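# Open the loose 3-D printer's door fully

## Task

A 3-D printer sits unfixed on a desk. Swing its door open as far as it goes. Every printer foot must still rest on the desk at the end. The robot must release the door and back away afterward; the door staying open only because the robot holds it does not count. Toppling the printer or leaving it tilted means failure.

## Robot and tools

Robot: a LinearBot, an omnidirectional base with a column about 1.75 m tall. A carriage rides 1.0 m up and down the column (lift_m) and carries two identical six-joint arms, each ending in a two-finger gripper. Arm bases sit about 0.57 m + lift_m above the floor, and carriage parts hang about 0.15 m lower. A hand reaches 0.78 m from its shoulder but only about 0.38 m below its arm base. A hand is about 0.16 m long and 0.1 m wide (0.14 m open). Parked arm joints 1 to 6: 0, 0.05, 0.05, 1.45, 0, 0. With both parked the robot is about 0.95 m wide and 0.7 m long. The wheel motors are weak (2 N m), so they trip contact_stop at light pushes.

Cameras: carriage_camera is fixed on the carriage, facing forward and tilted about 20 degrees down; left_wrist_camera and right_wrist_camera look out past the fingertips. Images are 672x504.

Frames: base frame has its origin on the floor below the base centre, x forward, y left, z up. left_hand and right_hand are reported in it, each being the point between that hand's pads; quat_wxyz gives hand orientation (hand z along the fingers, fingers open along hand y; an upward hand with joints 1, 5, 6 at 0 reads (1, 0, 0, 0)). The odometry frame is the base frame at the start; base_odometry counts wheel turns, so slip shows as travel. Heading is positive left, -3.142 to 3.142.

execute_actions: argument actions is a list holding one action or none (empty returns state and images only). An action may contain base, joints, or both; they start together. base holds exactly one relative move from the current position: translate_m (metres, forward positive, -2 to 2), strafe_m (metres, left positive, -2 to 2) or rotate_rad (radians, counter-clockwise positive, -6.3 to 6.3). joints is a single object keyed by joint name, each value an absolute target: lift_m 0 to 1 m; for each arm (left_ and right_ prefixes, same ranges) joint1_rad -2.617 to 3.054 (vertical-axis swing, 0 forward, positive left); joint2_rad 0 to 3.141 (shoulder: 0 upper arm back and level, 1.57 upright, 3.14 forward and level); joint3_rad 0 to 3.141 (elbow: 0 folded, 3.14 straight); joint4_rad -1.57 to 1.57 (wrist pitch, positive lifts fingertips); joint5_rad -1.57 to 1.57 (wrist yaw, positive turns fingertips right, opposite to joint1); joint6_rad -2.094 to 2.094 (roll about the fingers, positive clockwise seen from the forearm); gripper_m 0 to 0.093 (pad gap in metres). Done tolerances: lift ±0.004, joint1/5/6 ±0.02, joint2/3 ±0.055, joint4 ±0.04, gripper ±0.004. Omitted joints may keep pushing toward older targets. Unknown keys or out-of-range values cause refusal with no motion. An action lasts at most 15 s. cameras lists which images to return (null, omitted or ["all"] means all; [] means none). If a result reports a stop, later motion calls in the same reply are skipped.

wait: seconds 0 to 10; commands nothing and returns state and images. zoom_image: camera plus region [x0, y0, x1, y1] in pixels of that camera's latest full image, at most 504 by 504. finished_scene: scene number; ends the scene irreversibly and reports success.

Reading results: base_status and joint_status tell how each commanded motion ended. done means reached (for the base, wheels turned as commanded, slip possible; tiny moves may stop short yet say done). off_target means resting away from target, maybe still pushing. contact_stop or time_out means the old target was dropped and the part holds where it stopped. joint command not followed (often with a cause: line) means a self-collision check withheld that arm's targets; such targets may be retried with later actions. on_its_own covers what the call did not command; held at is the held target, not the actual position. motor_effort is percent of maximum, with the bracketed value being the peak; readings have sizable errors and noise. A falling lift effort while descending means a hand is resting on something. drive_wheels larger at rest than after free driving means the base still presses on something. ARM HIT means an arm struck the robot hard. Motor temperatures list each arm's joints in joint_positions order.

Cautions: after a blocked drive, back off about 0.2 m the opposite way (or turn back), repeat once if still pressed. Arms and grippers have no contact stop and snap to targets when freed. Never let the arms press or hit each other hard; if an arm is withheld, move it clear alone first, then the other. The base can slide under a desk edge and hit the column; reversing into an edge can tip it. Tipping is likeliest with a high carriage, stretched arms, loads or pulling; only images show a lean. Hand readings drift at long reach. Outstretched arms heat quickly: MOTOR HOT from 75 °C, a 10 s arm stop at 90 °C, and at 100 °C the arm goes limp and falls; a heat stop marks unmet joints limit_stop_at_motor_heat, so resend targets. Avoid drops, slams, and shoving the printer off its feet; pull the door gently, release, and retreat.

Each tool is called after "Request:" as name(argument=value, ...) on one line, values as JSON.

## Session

Request:
execute_actions(actions=[])

Scene clock: 0.00 s.
Motor temperatures (°C, as the motors report them): left_arm=[31 36 34 34 31 31] | right_arm=[31 36 31 32 32 32]
base_odometry: x=+0.000 y=+0.000 heading=+0.000 (m, m, rad; odometry frame)
base_status: not commanded
joint_positions: lift_m=+0.303 left_joint1_rad=+0.007 left_joint2_rad=+0.046 left_joint3_rad=+0.040 left_joint4_rad=+1.471 left_joint5_rad=-0.050 left_joint6_rad=-0.043 left_gripper_m=+0.094 right_joint1_rad=+0.003 right_joint2_rad=+0.043 right_joint3_rad=+0.046 right_joint4_rad=+1.482 right_joint5_rad=-0.031 right_joint6_rad=+0.015 right_gripper_m=+0.094
joint_status: not commanded
motor_effort: lift_m=+17 drive_wheels=+2 (%)
left_hand: x=+0.2992 y=+0.3238 z=+1.2783 quat_wxyz=(+0.998, -0.026, +0.052, -0.016) (m; base frame)
right_hand: x=+0.2937 y=-0.3096 z=+1.2802 quat_wxyz=(+0.999, -0.015, +0.043, +0.010) (m; base frame)
pictures: carriage_camera, left_wrist_camera, right_wrist_camera
camera_calibration (this result's frames):
carriage_camera: T_world_to_cam=[[0.028028, -0.999602, 0.00321638, -0.00668537], [-0.329624, -0.01228, -0.944032, 1.25506], [0.943696, 0.0253991, -0.329837, 0.245541], [0, 0, 0, 1]] pos_world=[0.18217, 0.00249287, 1.26583]
left_wrist_camera: T_world_to_cam=[[-0.0611667, -0.99526, 0.0756071, 0.238903], [0.746208, -0.0959052, -0.658769, 0.656485], [0.662897, 0.0161239, 0.748537, -1.03844], [0, 0, 0, 1]] pos_world=[0.213119, 0.317475, 1.19172]
right_wrist_camera: T_world_to_cam=[[-0.0250696, -0.99868, 0.0448372, -0.361215], [0.797718, -0.0470164, -0.601196, 0.531216], [0.60251, 0.0206957, 0.797843, -1.07056], [0, 0, 0, 1]] pos_world=[0.212208, -0.313606, 1.1897]
Images, in order (width x height): carriage_camera 672x504, left_wrist_camera 672x504, right_wrist_camera 672x504.

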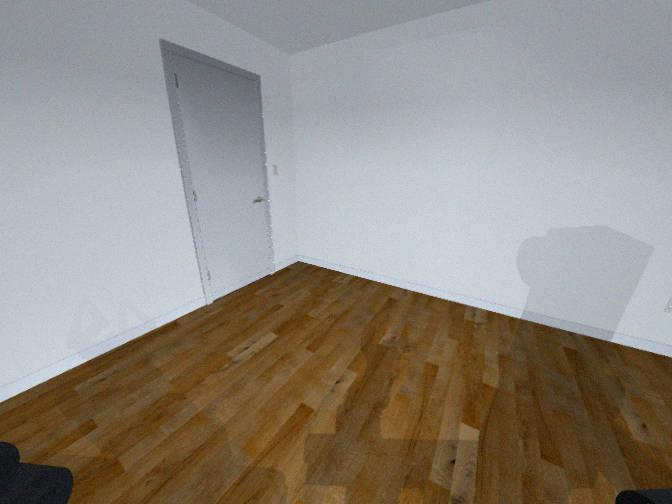

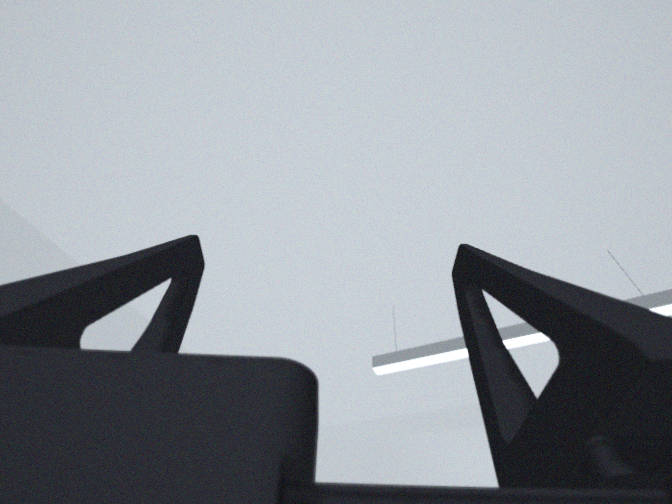

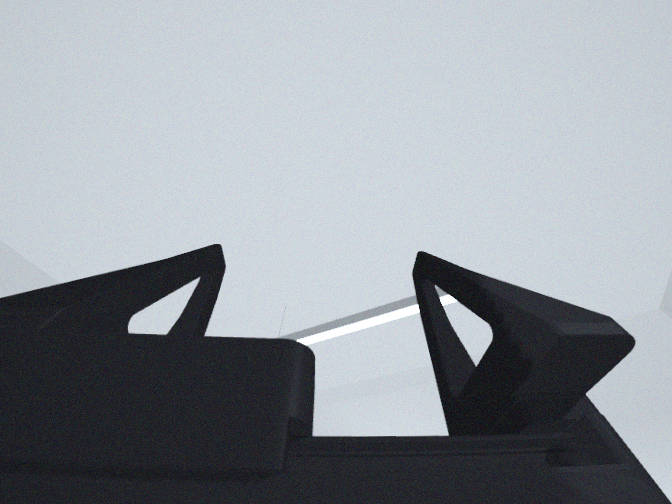

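Request:
execute_actions(actions=[{"base":{"rotate_rad":2.7}}], cameras=["carriage_camera"])

Scene clock: 9.37 s.
Motor temperatures (°C, as the motors report them): left_arm=[31 36 35 34 31 31] | right_arm=[31 36 32 32 32 32]
base_odometry: x=+0.000 y=+0.000 heading=+2.699 (m, m, rad; odometry frame)
base_status: done
joint_positions: lift_m=+0.303 left_joint1_rad=+0.007 left_joint2_rad=+0.046 left_joint3_rad=+0.040 left_joint4_rad=+1.469 left_joint5_rad=-0.050 left_joint6_rad=-0.043 left_gripper_m=+0.094 right_joint1_rad=+0.003 right_joint2_rad=+0.043 right_joint3_rad=+0.046 right_joint4_rad=+1.482 right_joint5_rad=-0.031 right_joint6_rad=+0.015 right_gripper_m=+0.094
joint_status: not commanded
motor_effort: lift_m=+20(16) drive_wheels=+18(49) (%)
left_hand: x=+0.2998 y=+0.3238 z=+1.2782 quat_wxyz=(+0.998, -0.026, +0.053, -0.016) (m; base frame)
right_hand: x=+0.2937 y=-0.3096 z=+1.2802 quat_wxyz=(+0.999, -0.015, +0.043, +0.010) (m; base frame)
pictures: carriage_camera
camera_calibration (this result's frames):
carriage_camera: T_world_to_cam=[[0.028028, -0.999602, 0.00321638, -0.00668537], [-0.329624, -0.01228, -0.944032, 1.25506], [0.943696, 0.0253991, -0.329837, 0.245541], [0, 0, 0, 1]] pos_world=[0.18217, 0.00249287, 1.26583]
Images, in order (width x height): carriage_camera 672x504.

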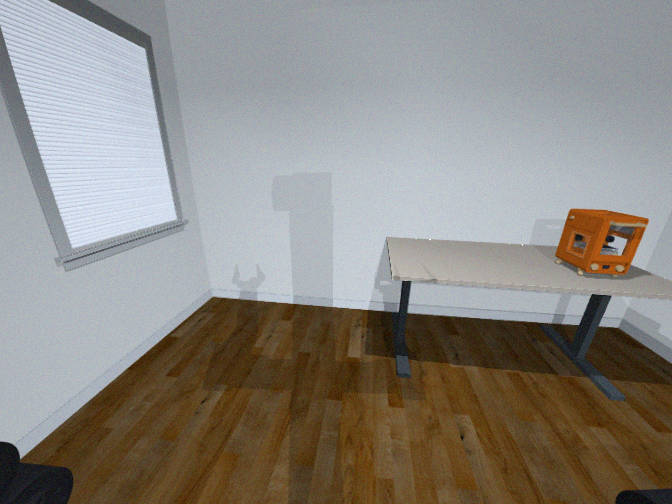

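Request:
execute_actions(actions=[{"base":{"rotate_rad":-0.1},"joints":{"lift_m":0.5}}], cameras=[])

Request:
execute_actions(actions=[{"base":{"strafe_m":-1.23}}], cameras=[])

Request:
execute_actions(actions=[{"base":{"translate_m":0.55}}], cameras=["carriage_camera"])

Request:
zoom_image(camera="carriage_camera", region=[236,240,456,420])

Scene clock: 17.07 s.
Motor temperatures (°C, as the motors report them): left_arm=[31 36 36 34 30 31] | right_arm=[31 36 33 32 32 32]
base_odometry: x=+0.000 y=+0.000 heading=+2.599 (m, m, rad; odometry frame)
base_status: done
joint_positions: lift_m=+0.500 left_joint1_rad=+0.007 left_joint2_rad=+0.046 left_joint3_rad=+0.040 left_joint4_rad=+1.469 left_joint5_rad=-0.050 left_joint6_rad=-0.043 left_gripper_m=+0.094 right_joint1_rad=+0.003 right_joint2_rad=+0.043 right_joint3_rad=+0.046 right_joint4_rad=+1.482 right_joint5_rad=-0.031 right_joint6_rad=+0.015 right_gripper_m=+0.094
joint_status: all done
motor_effort: lift_m=+18(23) drive_wheels=-9(19) (%)
left_hand: x=+0.2997 y=+0.3238 z=+1.4754 quat_wxyz=(+0.998, -0.026, +0.053, -0.016) (m; base frame)
right_hand: x=+0.2937 y=-0.3096 z=+1.4774 quat_wxyz=(+0.999, -0.015, +0.043, +0.010) (m; base frame)
pictures: none
No camera images: the call's "cameras" was empty. Leave "cameras" out to get every camera's image.

Scene clock: 21.80 s.
Motor temperatures (°C, as the motors report them): left_arm=[31 36 36 34 30 31] | right_arm=[31 36 33 32 32 32]
base_odometry: x=+0.633 y=+1.055 heading=+2.600 (m, m, rad; odometry frame)
base_status: done
joint_positions: lift_m=+0.500 left_joint1_rad=+0.007 left_joint2_rad=+0.046 left_joint3_rad=+0.040 left_joint4_rad=+1.469 left_joint5_rad=-0.050 left_joint6_rad=-0.043 left_gripper_m=+0.094 right_joint1_rad=+0.003 right_joint2_rad=+0.043 right_joint3_rad=+0.046 right_joint4_rad=+1.482 right_joint5_rad=-0.031 right_joint6_rad=+0.015 right_gripper_m=+0.094
joint_status: not commanded
motor_effort: lift_m=+17(18) drive_wheels=-10(50) (%)
left_hand: x=+0.2997 y=+0.3238 z=+1.4754 quat_wxyz=(+0.998, -0.026, +0.053, -0.016) (m; base frame)
right_hand: x=+0.2937 y=-0.3096 z=+1.4774 quat_wxyz=(+0.999, -0.015, +0.043, +0.010) (m; base frame)
pictures: none
No camera images: the call's "cameras" was empty. Leave "cameras" out to get every camera's image.

Scene clock: 25.17 s.
Motor temperatures (°C, as the motors report them): left_arm=[31 36 36 34 30 31] | right_arm=[31 36 33 32 32 32]
base_odometry: x=+0.162 y=+1.339 heading=+2.600 (m, m, rad; odometry frame)
base_status: done
joint_positions: lift_m=+0.500 left_joint1_rad=+0.007 left_joint2_rad=+0.046 left_joint3_rad=+0.040 left_joint4_rad=+1.471 left_joint5_rad=-0.050 left_joint6_rad=-0.043 left_gripper_m=+0.094 right_joint1_rad=+0.003 right_joint2_rad=+0.043 right_joint3_rad=+0.046 right_joint4_rad=+1.483 right_joint5_rad=-0.031 right_joint6_rad=+0.015 right_gripper_m=+0.094
joint_status: not commanded
motor_effort: lift_m=+18(19) drive_wheels=-8(43) (%)
left_hand: x=+0.2993 y=+0.3238 z=+1.4755 quat_wxyz=(+0.998, -0.026, +0.052, -0.016) (m; base frame)
right_hand: x=+0.2937 y=-0.3096 z=+1.4774 quat_wxyz=(+0.999, -0.015, +0.043, +0.010) (m; base frame)
pictures: carriage_camera
camera_calibration (this result's frames):
carriage_camera: T_world_to_cam=[[0.028028, -0.999602, 0.00321638, -0.00731956], [-0.329624, -0.01228, -0.944032, 1.4412], [0.943696, 0.0253991, -0.329837, 0.310577], [0, 0, 0, 1]] pos_world=[0.18217, 0.00249287, 1.463]
Images, in order (width x height): carriage_camera 672x504.

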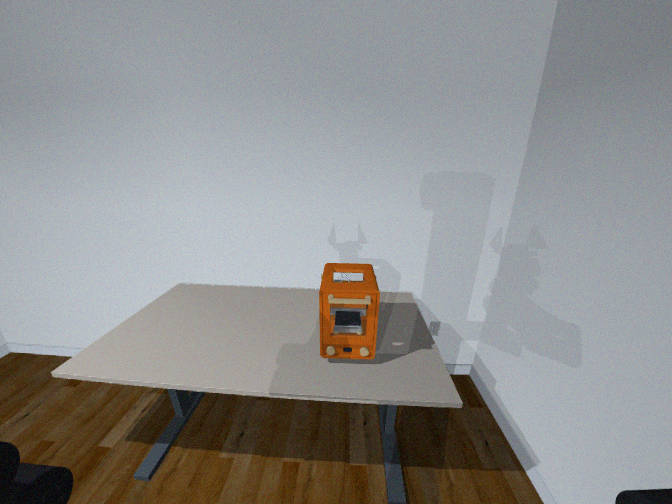

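Region (236, 240, 456, 420) of carriage_camera's 672x504 image, scaled by 2.291, with more detail than that image has; it fills the top 412 rows of this view, and the rest is white.

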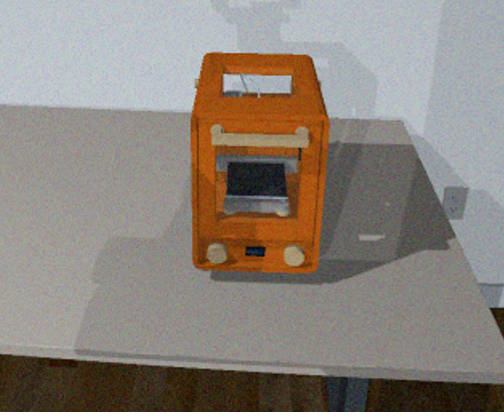

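Request:
execute_actions(actions=[{"base":{"translate_m":0.33},"joints":{"lift_m":0.4,"left_gripper_m":0,"left_joint1_rad":0,"left_joint2_rad":2.2,"left_joint3_rad":2.9,"left_joint4_rad":-1.55,"left_joint6_rad":-0.45,"right_joint2_rad":0.3,"right_joint3_rad":0.1,"right_joint6_rad":1.57}}])

Scene clock: 35.03 s.
Motor temperatures (°C, as the motors report them): left_arm=[31 37 37 34 30 31] | right_arm=[31 36 34 32 32 32]
base_odometry: x=-0.120 y=+1.509 heading=+2.599 (m, m, rad; odometry frame)
base_status: done
joint_positions: lift_m=+0.400 left_joint1_rad=+0.007 left_joint2_rad=+2.196 left_joint3_rad=+2.891 left_joint4_rad=-1.532 left_joint5_rad=-0.050 left_joint6_rad=-0.444 left_gripper_m=+0.000 right_joint1_rad=+0.003 right_joint2_rad=+0.285 right_joint3_rad=+0.093 right_joint4_rad=+1.484 right_joint5_rad=-0.031 right_joint6_rad=+1.562 right_gripper_m=+0.094
joint_status: all done
motor_effort: lift_m=+17(17) drive_wheels=-8(48) (%)
left_hand: x=+0.7603 y=+0.3270 z=+1.2956 quat_wxyz=(+0.355, -0.217, +0.908, -0.055) (m; base frame)
right_hand: x=+0.3578 y=-0.3093 z=+1.3837 quat_wxyz=(+0.700, +0.087, +0.110, +0.700) (m; base frame)
pictures: carriage_camera, left_wrist_camera, right_wrist_camera
camera_calibration (this result's frames):
carriage_camera: T_world_to_cam=[[0.028028, -0.999602, 0.00321638, -0.00699963], [-0.329624, -0.01228, -0.944032, 1.3473], [0.943696, 0.0253991, -0.329837, 0.277768], [0, 0, 0, 1]] pos_world=[0.18217, 0.00249287, 1.36354]
left_wrist_camera: T_world_to_cam=[[0.389344, -0.883251, 0.261301, -0.350733], [-0.906001, -0.418374, -0.0642281, 0.915445], [0.166051, -0.211732, -0.963118, 1.31278], [0, 0, 0, 1]] pos_world=[0.747961, 0.351171, 1.41481]
right_wrist_camera: T_world_to_cam=[[0.963607, -0.0524297, -0.26213, -0.000346108], [-0.104932, 0.827691, -0.551287, 1.06685], [0.245866, 0.55873, 0.792068, -0.8897], [0, 0, 0, 1]] pos_world=[0.331027, -0.385939, 1.29275]
Images, in order (width x height): carriage_camera 672x504, left_wrist_camera 672x504, right_wrist_camera 672x504.

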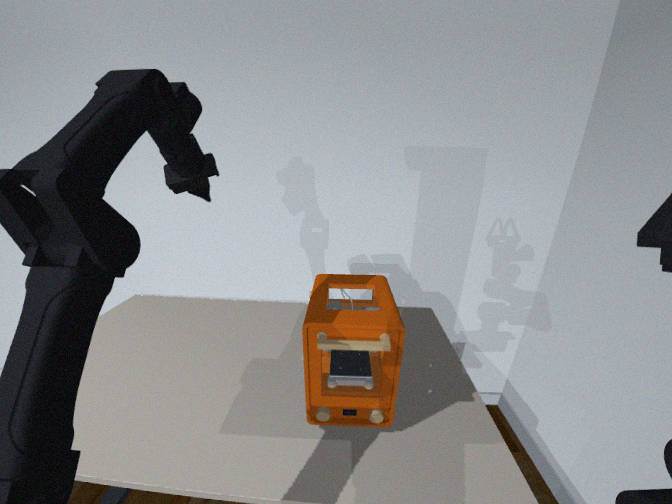

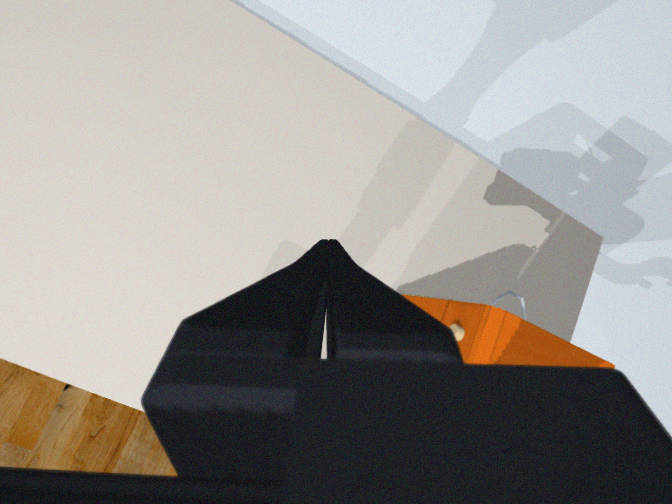

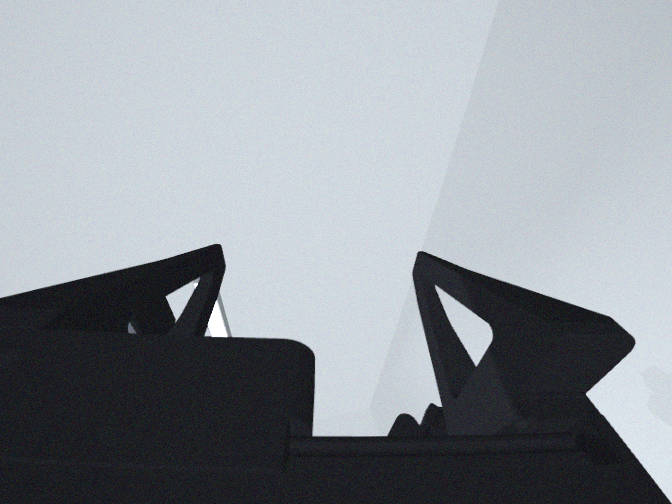

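Request:
execute_actions(actions=[{"base":{"translate_m":-0.055},"joints":{"left_joint1_rad":-0.38,"left_joint2_rad":2.45,"right_joint1_rad":1.5,"right_joint5_rad":0.98,"right_joint2_rad":1.5,"right_joint3_rad":0.1,"right_joint4_rad":1.45}}])

Scene clock: 43.60 s.
Motor temperatures (°C, as the motors report them): left_arm=[31 40 37 35 30 31] | right_arm=[31 36 34 32 32 32]
base_odometry: x=-0.073 y=+1.481 heading=+2.599 (m, m, rad; odometry frame)
base_status: done
joint_positions: lift_m=+0.400 left_joint1_rad=-0.384 left_joint2_rad=+2.451 left_joint3_rad=+2.895 left_joint4_rad=-1.543 left_joint5_rad=-0.046 left_joint6_rad=-0.445 left_gripper_m=+0.000 right_joint1_rad=+1.492 right_joint2_rad=+1.494 right_joint3_rad=+0.093 right_joint4_rad=+1.447 right_joint5_rad=+0.972 right_joint6_rad=+1.562 right_gripper_m=+0.095
joint_status: all done
motor_effort: lift_m=+16(16) drive_wheels=+7(42) (%)
left_hand: x=+0.7667 y=+0.1233 z=+1.1697 quat_wxyz=(+0.223, -0.035, +0.971, -0.074) (m; base frame)
right_hand: x=+0.4345 y=-0.0560 z=+1.1007 quat_wxyz=(+0.350, +0.359, +0.598, +0.625) (m; base frame)
pictures: carriage_camera, left_wrist_camera, right_wrist_camera
camera_calibration (this result's frames):
carriage_camera: T_world_to_cam=[[0.028028, -0.999602, 0.00321638, -0.00699963], [-0.329624, -0.01228, -0.944032, 1.3473], [0.943696, 0.0253991, -0.329837, 0.277768], [0, 0, 0, 1]] pos_world=[0.18217, 0.00249287, 1.36354]
left_wrist_camera: T_world_to_cam=[[0.072902, -0.984891, 0.15708, -0.123215], [-0.983576, -0.0449239, 0.174812, 0.561699], [-0.165115, -0.167244, -0.971991, 1.40609], [0, 0, 0, 1]] pos_world=[0.793622, 0.13904, 1.28787]
right_wrist_camera: T_world_to_cam=[[0.0411777, 0.00262491, -0.999148, 1.08005], [-0.881519, 0.470842, -0.0350929, 0.458447], [0.470349, 0.882214, 0.0217021, -0.0574343], [0, 0, 0, 1]] pos_world=[0.38667, -0.168022, 1.09646]
Images, in order (width x height): carriage_camera 672x504, left_wrist_camera 672x504, right_wrist_camera 672x504.

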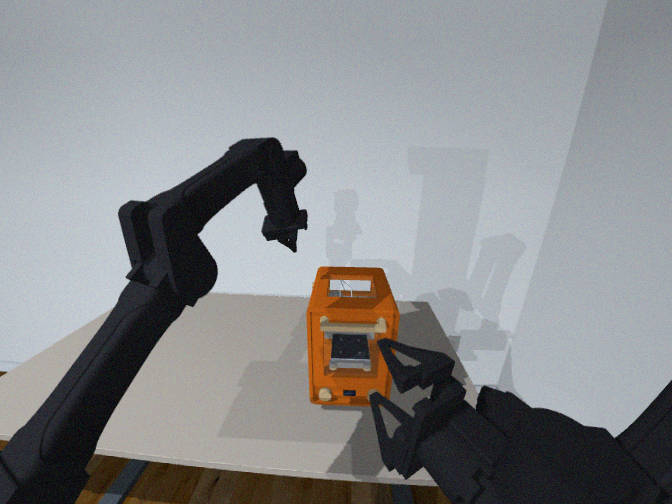

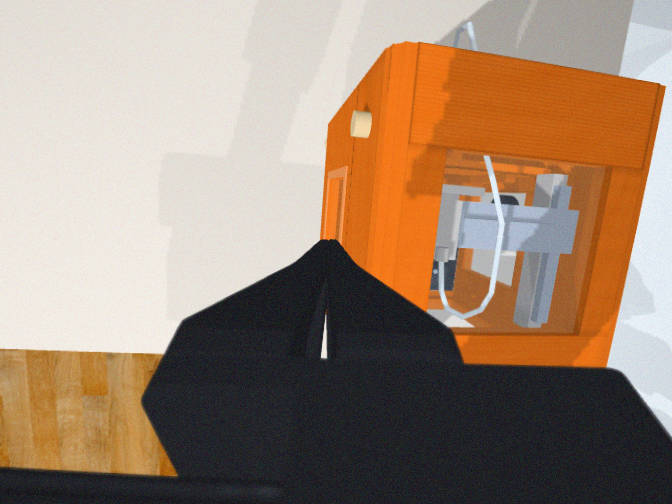

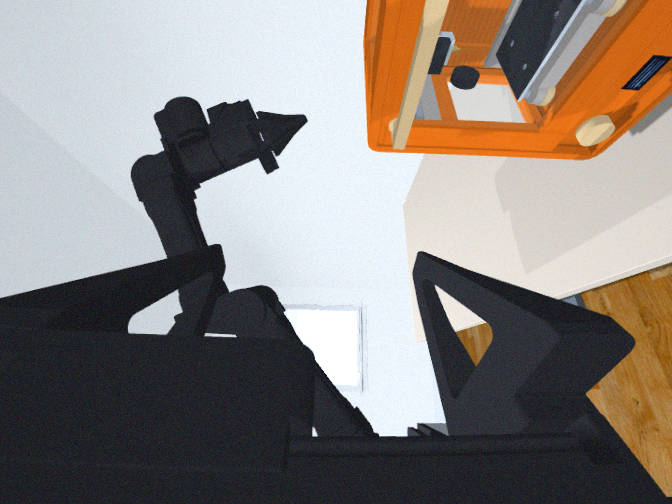

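Request:
execute_actions(actions=[{"base":{"strafe_m":-0.03},"joints":{"left_joint1_rad":-0.46,"left_joint2_rad":2.5}}], cameras=[])

Request:
execute_actions(actions=[{"joints":{"left_joint2_rad":2.9,"left_joint3_rad":2.98,"right_joint2_rad":2.17,"right_joint3_rad":0.67,"right_joint4_rad":1.5}}], cameras=[])

Request:
execute_actions(actions=[{"joints":{"right_joint1_rad":1.2}}])

Scene clock: 51.73 s.
Motor temperatures (°C, as the motors report them): left_arm=[31 43 38 35 30 31] | right_arm=[31 36 34 34 32 32]
base_odometry: x=-0.058 y=+1.506 heading=+2.599 (m, m, rad; odometry frame)
base_status: done
joint_positions: lift_m=+0.400 left_joint1_rad=-0.465 left_joint2_rad=+2.491 left_joint3_rad=+2.895 left_joint4_rad=-1.543 left_joint5_rad=-0.050 left_joint6_rad=-0.445 left_gripper_m=+0.000 right_joint1_rad=+1.492 right_joint2_rad=+1.494 right_joint3_rad=+0.093 right_joint4_rad=+1.447 right_joint5_rad=+0.974 right_joint6_rad=+1.562 right_gripper_m=+0.095
joint_status: all done
motor_effort: lift_m=+13(17) drive_wheels=+6(38) (%)
left_hand: x=+0.7534 y=+0.0829 z=+1.1492 quat_wxyz=(+0.203, +0.004, +0.976, -0.072) (m; base frame)
right_hand: x=+0.4347 y=-0.0563 z=+1.1007 quat_wxyz=(+0.351, +0.360, +0.598, +0.624) (m; base frame)
pictures: none
No camera images: the call's "cameras" was empty. Leave "cameras" out to get every camera's image.

Scene clock: 52.97 s.
Motor temperatures (°C, as the motors report them): left_arm=[31 43 38 35 30 31] | right_arm=[31 36 34 34 32 32]
base_odometry: x=-0.058 y=+1.506 heading=+2.599 (m, m, rad; odometry frame)
base_status: not commanded
joint_positions: lift_m=+0.400 left_joint1_rad=-0.464 left_joint2_rad=+2.729 left_joint3_rad=+3.047 left_joint4_rad=-1.481 left_joint5_rad=-0.061 left_joint6_rad=-0.446 left_gripper_m=+0.000 right_joint1_rad=+1.493 right_joint2_rad=+2.170 right_joint3_rad=+0.651 right_joint4_rad=+1.485 right_joint5_rad=+0.978 right_joint6_rad=+1.563 right_gripper_m=+0.095
joint_status: left_joint2_rad off_target (ended at +2.729, target +2.900); left_joint3_rad off_target (ended at +3.047, target +2.980); the others done
motor_effort: lift_m=+13(16) drive_wheels=+10(8) (%)
left_hand: x=+0.7888 y=+0.0676 z=+1.0748 quat_wxyz=(+0.195, +0.003, +0.979, -0.062) (m; base frame)
right_hand: x=+0.4456 y=+0.0843 z=+1.0317 quat_wxyz=(+0.363, +0.348, +0.623, +0.599) (m; base frame)
pictures: none
No camera images: the call's "cameras" was empty. Leave "cameras" out to get every camera's image.

Scene clock: 53.87 s.
Motor temperatures (°C, as the motors report them): left_arm=[31 43 38 35 30 31] | right_arm=[31 36 34 34 32 32]
base_odometry: x=-0.058 y=+1.506 heading=+2.599 (m, m, rad; odometry frame)
base_status: not commanded
joint_positions: lift_m=+0.400 left_joint1_rad=-0.464 left_joint2_rad=+2.729 left_joint3_rad=+3.047 left_joint4_rad=-1.482 left_joint5_rad=-0.061 left_joint6_rad=-0.446 left_gripper_m=+0.000 right_joint1_rad=+1.200 right_joint2_rad=+2.170 right_joint3_rad=+0.651 right_joint4_rad=+1.485 right_joint5_rad=+0.978 right_joint6_rad=+1.563 right_gripper_m=+0.095
joint_status: all done
motor_effort: lift_m=+16(16) drive_wheels=+10(9) (%)
left_hand: x=+0.7887 y=+0.0676 z=+1.0748 quat_wxyz=(+0.194, +0.003, +0.979, -0.062) (m; base frame)
right_hand: x=+0.5538 y=+0.0167 z=+1.0317 quat_wxyz=(+0.447, +0.436, +0.565, +0.539) (m; base frame)
pictures: carriage_camera, left_wrist_camera, right_wrist_camera
camera_calibration (this result's frames):
carriage_camera: T_world_to_cam=[[0.028028, -0.999602, 0.00321638, -0.00699966], [-0.329624, -0.01228, -0.944032, 1.34731], [0.943696, 0.0253991, -0.329837, 0.277771], [0, 0, 0, 1]] pos_world=[0.18217, 0.00249287, 1.36355]
left_wrist_camera: T_world_to_cam=[[0.00797768, -0.993163, 0.11646, -0.0693102], [-0.973666, 0.0188208, 0.227201, 0.52903], [-0.227839, -0.115205, -0.966859, 1.34861], [0, 0, 0, 1]] pos_world=[0.822917, 0.0765735, 1.19179]
right_wrist_camera: T_world_to_cam=[[0.0108346, -0.0829417, -0.996496, 1.02145], [-0.705419, 0.705673, -0.0664054, 0.45778], [0.708708, 0.703666, -0.050863, -0.230329], [0, 0, 0, 1]] pos_world=[0.475096, -0.0762474, 1.03656]
Images, in order (width x height): carriage_camera 672x504, left_wrist_camera 672x504, right_wrist_camera 672x504.

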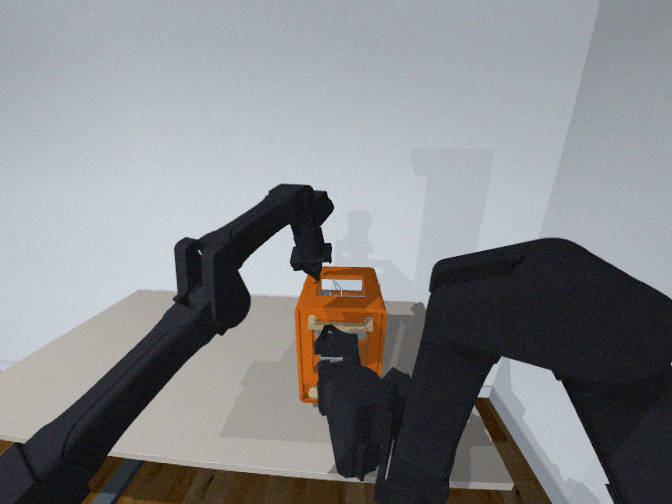

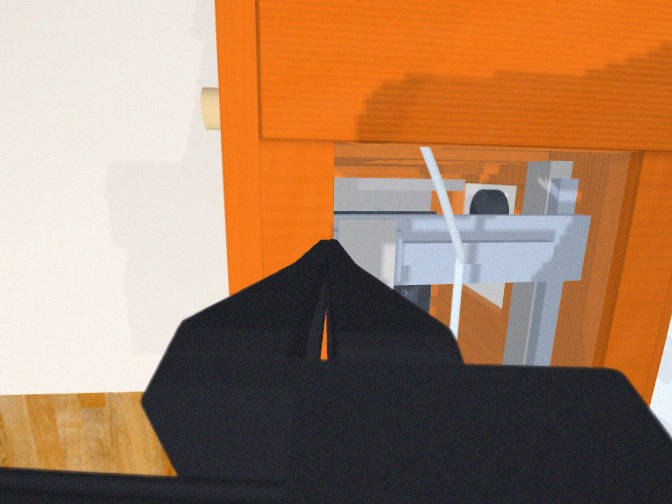

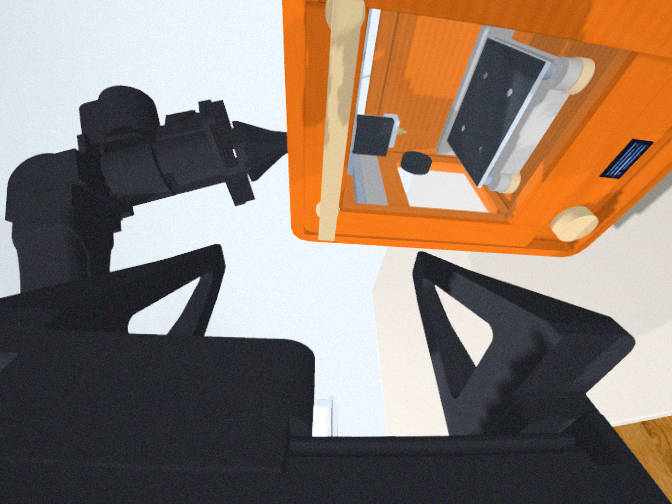

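Request:
execute_actions(actions=[{"joints":{"right_joint1_rad":0.96}}], cameras=["right_wrist_camera"])

Scene clock: 57.40 s.
Motor temperatures (°C, as the motors report them): left_arm=[31 42 37 35 30 31] | right_arm=[31 37 34 34 32 32]
base_odometry: x=-0.058 y=+1.506 heading=+2.599 (m, m, rad; odometry frame)
base_status: not commanded
joint_positions: lift_m=+0.400 left_joint1_rad=-0.464 left_joint2_rad=+2.729 left_joint3_rad=+3.047 left_joint4_rad=-1.482 left_joint5_rad=-0.061 left_joint6_rad=-0.446 left_gripper_m=+0.000 right_joint1_rad=+0.958 right_joint2_rad=+2.170 right_joint3_rad=+0.651 right_joint4_rad=+1.485 right_joint5_rad=+0.979 right_joint6_rad=+1.563 right_gripper_m=+0.095
joint_status: all done
motor_effort: lift_m=+16(16) drive_wheels=+10(10) (%)
left_hand: x=+0.7886 y=+0.0676 z=+1.0748 quat_wxyz=(+0.194, +0.003, +0.979, -0.062) (m; base frame)
right_hand: x=+0.6249 y=-0.0605 z=+1.0317 quat_wxyz=(+0.509, +0.501, +0.508, +0.481) (m; base frame)
pictures: right_wrist_camera
camera_calibration (this result's frames):
right_wrist_camera: T_world_to_cam=[[-0.00935634, -0.0831339, -0.996494, 1.02689], [-0.515549, 0.854281, -0.0664289, 0.452809], [0.856809, 0.51312, -0.0508525, -0.330498], [0, 0, 0, 1]] pos_world=[0.526226, -0.131872, 1.03656]
Images, in order (width x height): right_wrist_camera 672x504.

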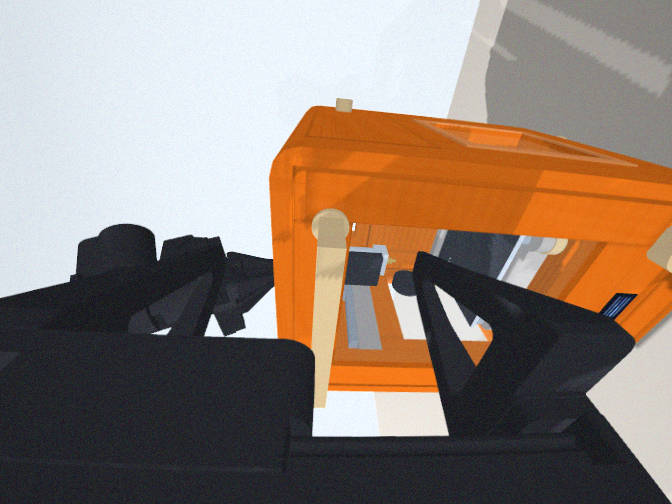

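Request:
execute_actions(actions=[{"joints":{"right_joint1_rad":0.92,"right_joint3_rad":0.71,"right_joint2_rad":2.19,"right_joint4_rad":1.47,"right_joint5_rad":0.95}}], cameras=["right_wrist_camera"])

Request:
execute_actions(actions=[{"joints":{"right_gripper_m":0}}], cameras=["right_wrist_camera"])

Request:
execute_actions(actions=[{"joints":{"right_gripper_m":0,"right_joint1_rad":1.1,"right_joint5_rad":1.08,"left_joint2_rad":2.95}}])

Scene clock: 62.13 s.
Motor temperatures (°C, as the motors report them): left_arm=[31 41 37 34 30 31] | right_arm=[31 37 34 35 32 32]
base_odometry: x=-0.058 y=+1.506 heading=+2.599 (m, m, rad; odometry frame)
base_status: not commanded
joint_positions: lift_m=+0.400 left_joint1_rad=-0.464 left_joint2_rad=+2.729 left_joint3_rad=+3.047 left_joint4_rad=-1.482 left_joint5_rad=-0.061 left_joint6_rad=-0.446 left_gripper_m=+0.000 right_joint1_rad=+0.925 right_joint2_rad=+2.186 right_joint3_rad=+0.692 right_joint4_rad=+1.468 right_joint5_rad=+0.954 right_joint6_rad=+1.563 right_gripper_m=+0.095
joint_status: all done
motor_effort: lift_m=+15(17) drive_wheels=+9(10) (%)
left_hand: x=+0.7887 y=+0.0678 z=+1.0748 quat_wxyz=(+0.194, +0.003, +0.979, -0.062) (m; base frame)
right_hand: x=+0.6391 y=-0.0604 z=+1.0325 quat_wxyz=(+0.510, +0.504, +0.504, +0.482) (m; base frame)
pictures: right_wrist_camera
camera_calibration (this result's frames):
right_wrist_camera: T_world_to_cam=[[-0.00567244, -0.0758729, -0.997101, 1.02656], [-0.508398, 0.858854, -0.0624609, 0.451696], [0.861104, 0.50657, -0.0434454, -0.353458], [0, 0, 0, 1]] pos_world=[0.539828, -0.131002, 1.03644]
Images, in order (width x height): right_wrist_camera 672x504.

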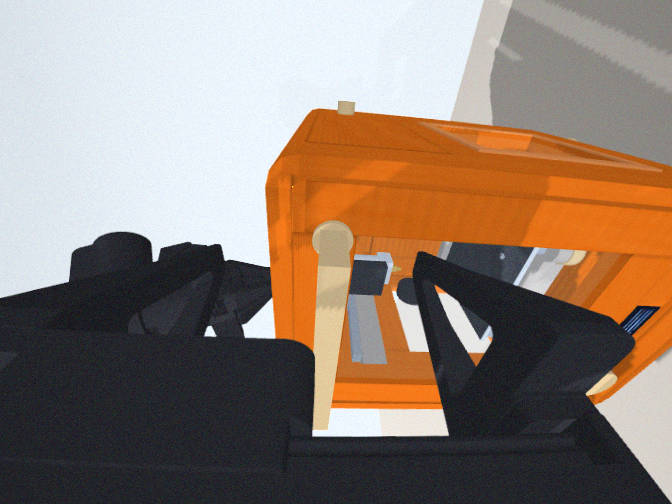

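Scene clock: 62.87 s.
Motor temperatures (°C, as the motors report them): left_arm=[31 41 37 34 30 31] | right_arm=[31 38 34 35 32 32]
base_odometry: x=-0.058 y=+1.506 heading=+2.599 (m, m, rad; odometry frame)
base_status: not commanded
joint_positions: lift_m=+0.400 left_joint1_rad=-0.464 left_joint2_rad=+2.729 left_joint3_rad=+3.047 left_joint4_rad=-1.480 left_joint5_rad=-0.062 left_joint6_rad=-0.446 left_gripper_m=+0.000 right_joint1_rad=+0.925 right_joint2_rad=+2.194 right_joint3_rad=+0.692 right_joint4_rad=+1.456 right_joint5_rad=+0.951 right_joint6_rad=+1.586 right_gripper_m=+0.013
joint_status: right_gripper_m off_target (ended at +0.013, target +0.000)
motor_effort: lift_m=+16(13) drive_wheels=+9(10) (%)
left_hand: x=+0.7892 y=+0.0676 z=+1.0750 quat_wxyz=(+0.196, +0.003, +0.979, -0.062) (m; base frame)
right_hand: x=+0.6389 y=-0.0602 z=+1.0272 quat_wxyz=(+0.505, +0.508, +0.505, +0.481) (m; base frame)
pictures: right_wrist_camera
camera_calibration (this result's frames):
right_wrist_camera: T_world_to_cam=[[-0.0170786, -0.068751, -0.997488, 1.02942], [-0.510932, 0.858142, -0.0503987, 0.440284], [0.859452, 0.508788, -0.0497829, -0.345941], [0, 0, 0, 1]] pos_world=[0.539855, -0.131042, 1.0318]
Images, in order (width x height): right_wrist_camera 672x504.

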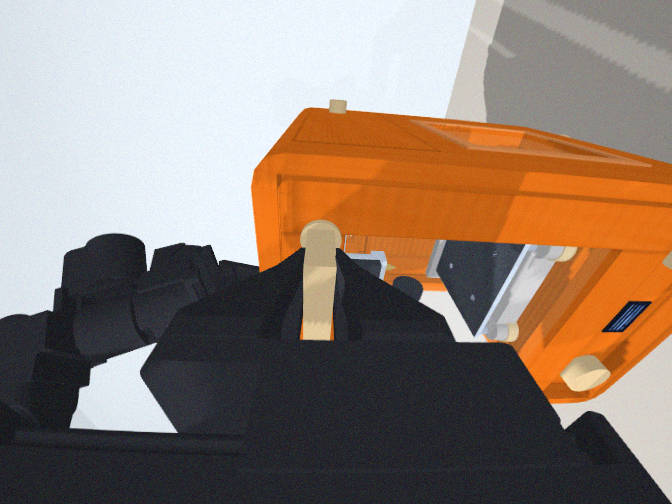

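Scene clock: 63.67 s.
Motor temperatures (°C, as the motors report them): left_arm=[31 41 37 34 30 31] | right_arm=[31 38 34 35 32 32]
base_odometry: x=-0.058 y=+1.506 heading=+2.599 (m, m, rad; odometry frame)
base_status: not commanded
joint_positions: lift_m=+0.400 left_joint1_rad=-0.475 left_joint2_rad=+2.752 left_joint3_rad=+3.064 left_joint4_rad=-1.413 left_joint5_rad=-0.023 left_joint6_rad=-0.446 left_gripper_m=+0.000 right_joint1_rad=+1.049 right_joint2_rad=+2.198 right_joint3_rad=+0.707 right_joint4_rad=+1.441 right_joint5_rad=+1.109 right_joint6_rad=+1.601 right_gripper_m=+0.013
joint_status: left_joint2_rad off_target (ended at +2.752, target +2.950); right_joint1_rad off_target (ended at +1.049, target +1.100); right_joint5_rad off_target (ended at +1.109, target +1.080); right_gripper_m off_target (ended at +0.013, target +0.000)
motor_effort: lift_m=+12(16) drive_wheels=+9(10) (%)
left_hand: x=+0.7983 y=+0.0485 z=+1.0739 quat_wxyz=(+0.213, +0.012, +0.973, -0.093) (m; base frame)
right_hand: x=+0.6068 y=-0.0408 z=+1.0278 quat_wxyz=(+0.513, +0.517, +0.494, +0.476) (m; base frame)
pictures: carriage_camera, left_wrist_camera, right_wrist_camera
camera_calibration (this result's frames):
carriage_camera: T_world_to_cam=[[0.028028, -0.999602, 0.00321638, -0.00699966], [-0.329624, -0.01228, -0.944032, 1.34731], [0.943696, 0.0253991, -0.329837, 0.277771], [0, 0, 0, 1]] pos_world=[0.18217, 0.00249287, 1.36355]
left_wrist_camera: T_world_to_cam=[[-0.0240378, -0.984507, 0.173689, -0.12453], [-0.980885, 0.0567849, 0.186119, 0.586985], [-0.193099, -0.165895, -0.967053, 1.32271], [0, 0, 0, 1]] pos_world=[0.828185, 0.0634981, 1.19151]
right_wrist_camera: T_world_to_cam=[[-0.0148608, -0.0613312, -0.998007, 1.03022], [-0.481461, 0.875227, -0.0466168, 0.386236], [0.876342, 0.479808, -0.0425351, -0.347003], [0, 0, 0, 1]] pos_world=[0.50536, -0.108365, 1.03141]
Images, in order (width x height): carriage_camera 672x504, left_wrist_camera 672x504, right_wrist_camera 672x504.

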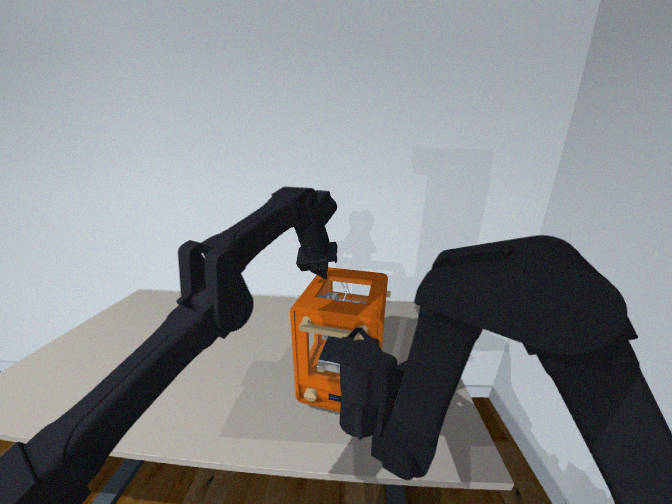

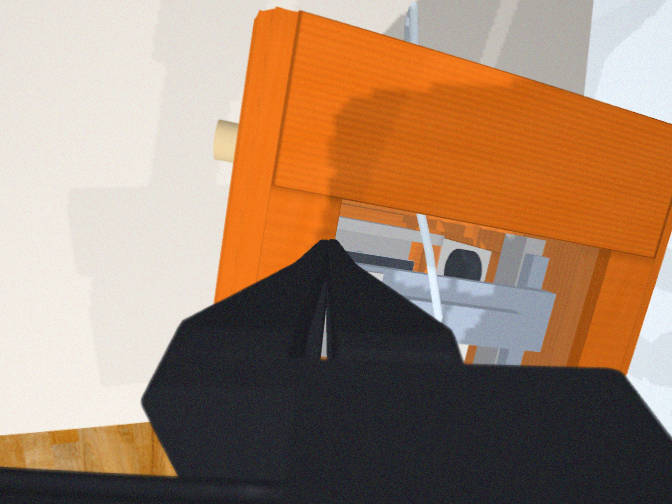

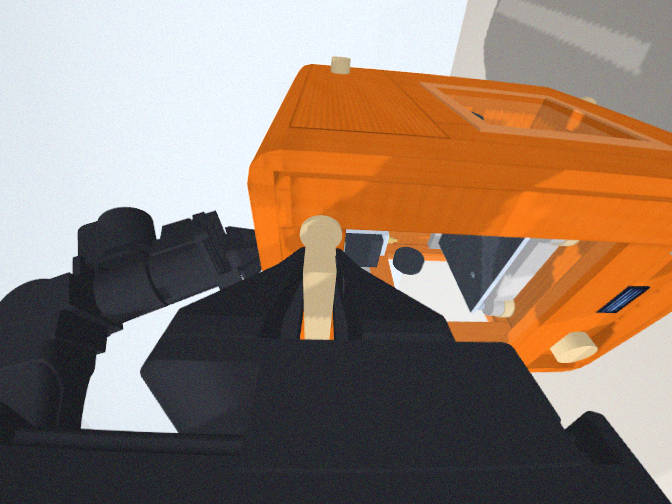

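Request:
execute_actions(actions=[{"joints":{"right_gripper_m":0,"right_joint1_rad":1.25,"right_joint5_rad":1.15,"left_joint2_rad":2.95}}])

Scene clock: 66.60 s.
Motor temperatures (°C, as the motors report them): left_arm=[31 40 37 34 31 31] | right_arm=[31 38 34 36 32 32]
base_odometry: x=-0.058 y=+1.506 heading=+2.599 (m, m, rad; odometry frame)
base_status: not commanded
joint_positions: lift_m=+0.400 left_joint1_rad=-0.474 left_joint2_rad=+2.755 left_joint3_rad=+3.064 left_joint4_rad=-1.401 left_joint5_rad=-0.026 left_joint6_rad=-0.446 left_gripper_m=+0.000 right_joint1_rad=+1.214 right_joint2_rad=+2.215 right_joint3_rad=+0.706 right_joint4_rad=+1.422 right_joint5_rad=+1.206 right_joint6_rad=+1.599 right_gripper_m=+0.014
joint_status: left_joint2_rad off_target (ended at +2.755, target +2.950); right_joint1_rad off_target (ended at +1.214, target +1.250); right_joint5_rad off_target (ended at +1.206, target +1.150); right_gripper_m off_target (ended at +0.014, target +0.000)
motor_effort: lift_m=+15(14) drive_wheels=+6(9) (%)
left_hand: x=+0.8011 y=+0.0482 z=+1.0738 quat_wxyz=(+0.218, +0.011, +0.971, -0.094) (m; base frame)
right_hand: x=+0.5578 y=-0.0070 z=+1.0195 quat_wxyz=(+0.503, +0.492, +0.523, +0.481) (m; base frame)
pictures: carriage_camera, left_wrist_camera, right_wrist_camera
camera_calibration (this result's frames):
carriage_camera: T_world_to_cam=[[0.028028, -0.999602, 0.00321638, -0.00699966], [-0.329624, -0.01228, -0.944032, 1.34731], [0.943696, 0.0253991, -0.329837, 0.277771], [0, 0, 0, 1]] pos_world=[0.18217, 0.00249287, 1.36355]
left_wrist_camera: T_world_to_cam=[[-0.0237002, -0.984193, 0.175507, -0.127049], [-0.982671, 0.0552169, 0.176942, 0.601091], [-0.183836, -0.168272, -0.968447, 1.31718], [0, 0, 0, 1]] pos_world=[0.82981, 0.0634146, 1.19156]
right_wrist_camera: T_world_to_cam=[[-0.0187658, -0.100241, -0.994786, 1.02194], [-0.540457, 0.838089, -0.0742559, 0.393464], [0.841163, 0.536245, -0.0699033, -0.272732], [0, 0, 0, 1]] pos_world=[0.461239, -0.0810662, 1.02677]
Images, in order (width x height): carriage_camera 672x504, left_wrist_camera 672x504, right_wrist_camera 672x504.

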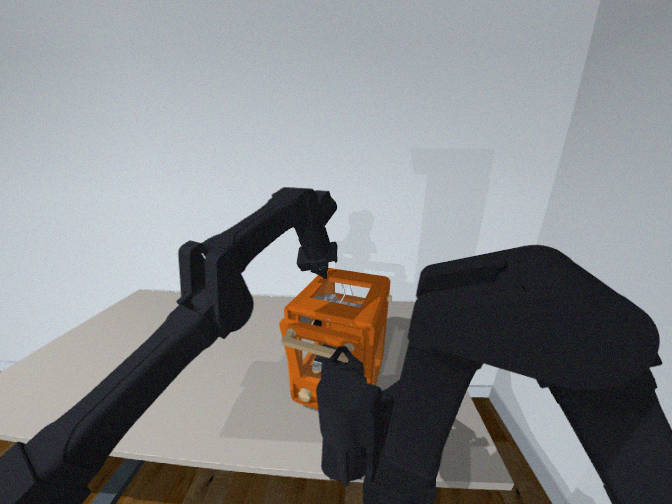

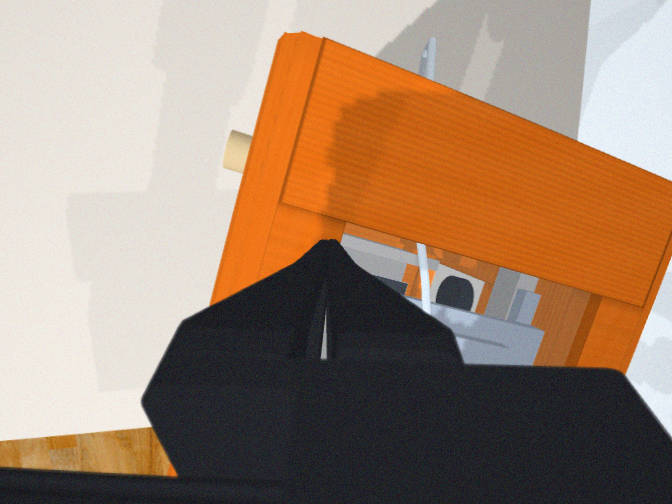

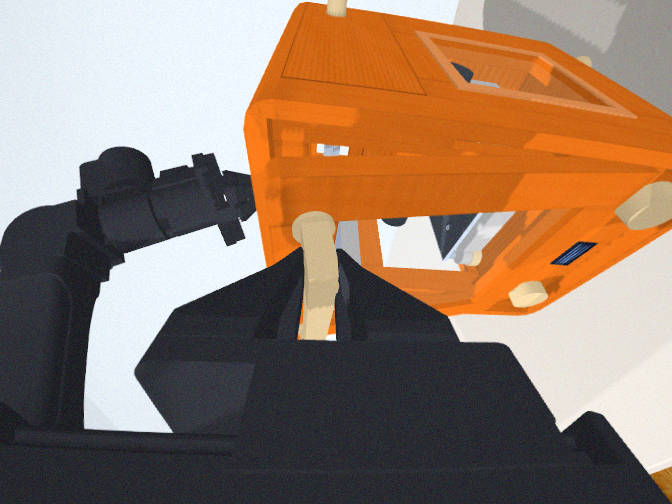

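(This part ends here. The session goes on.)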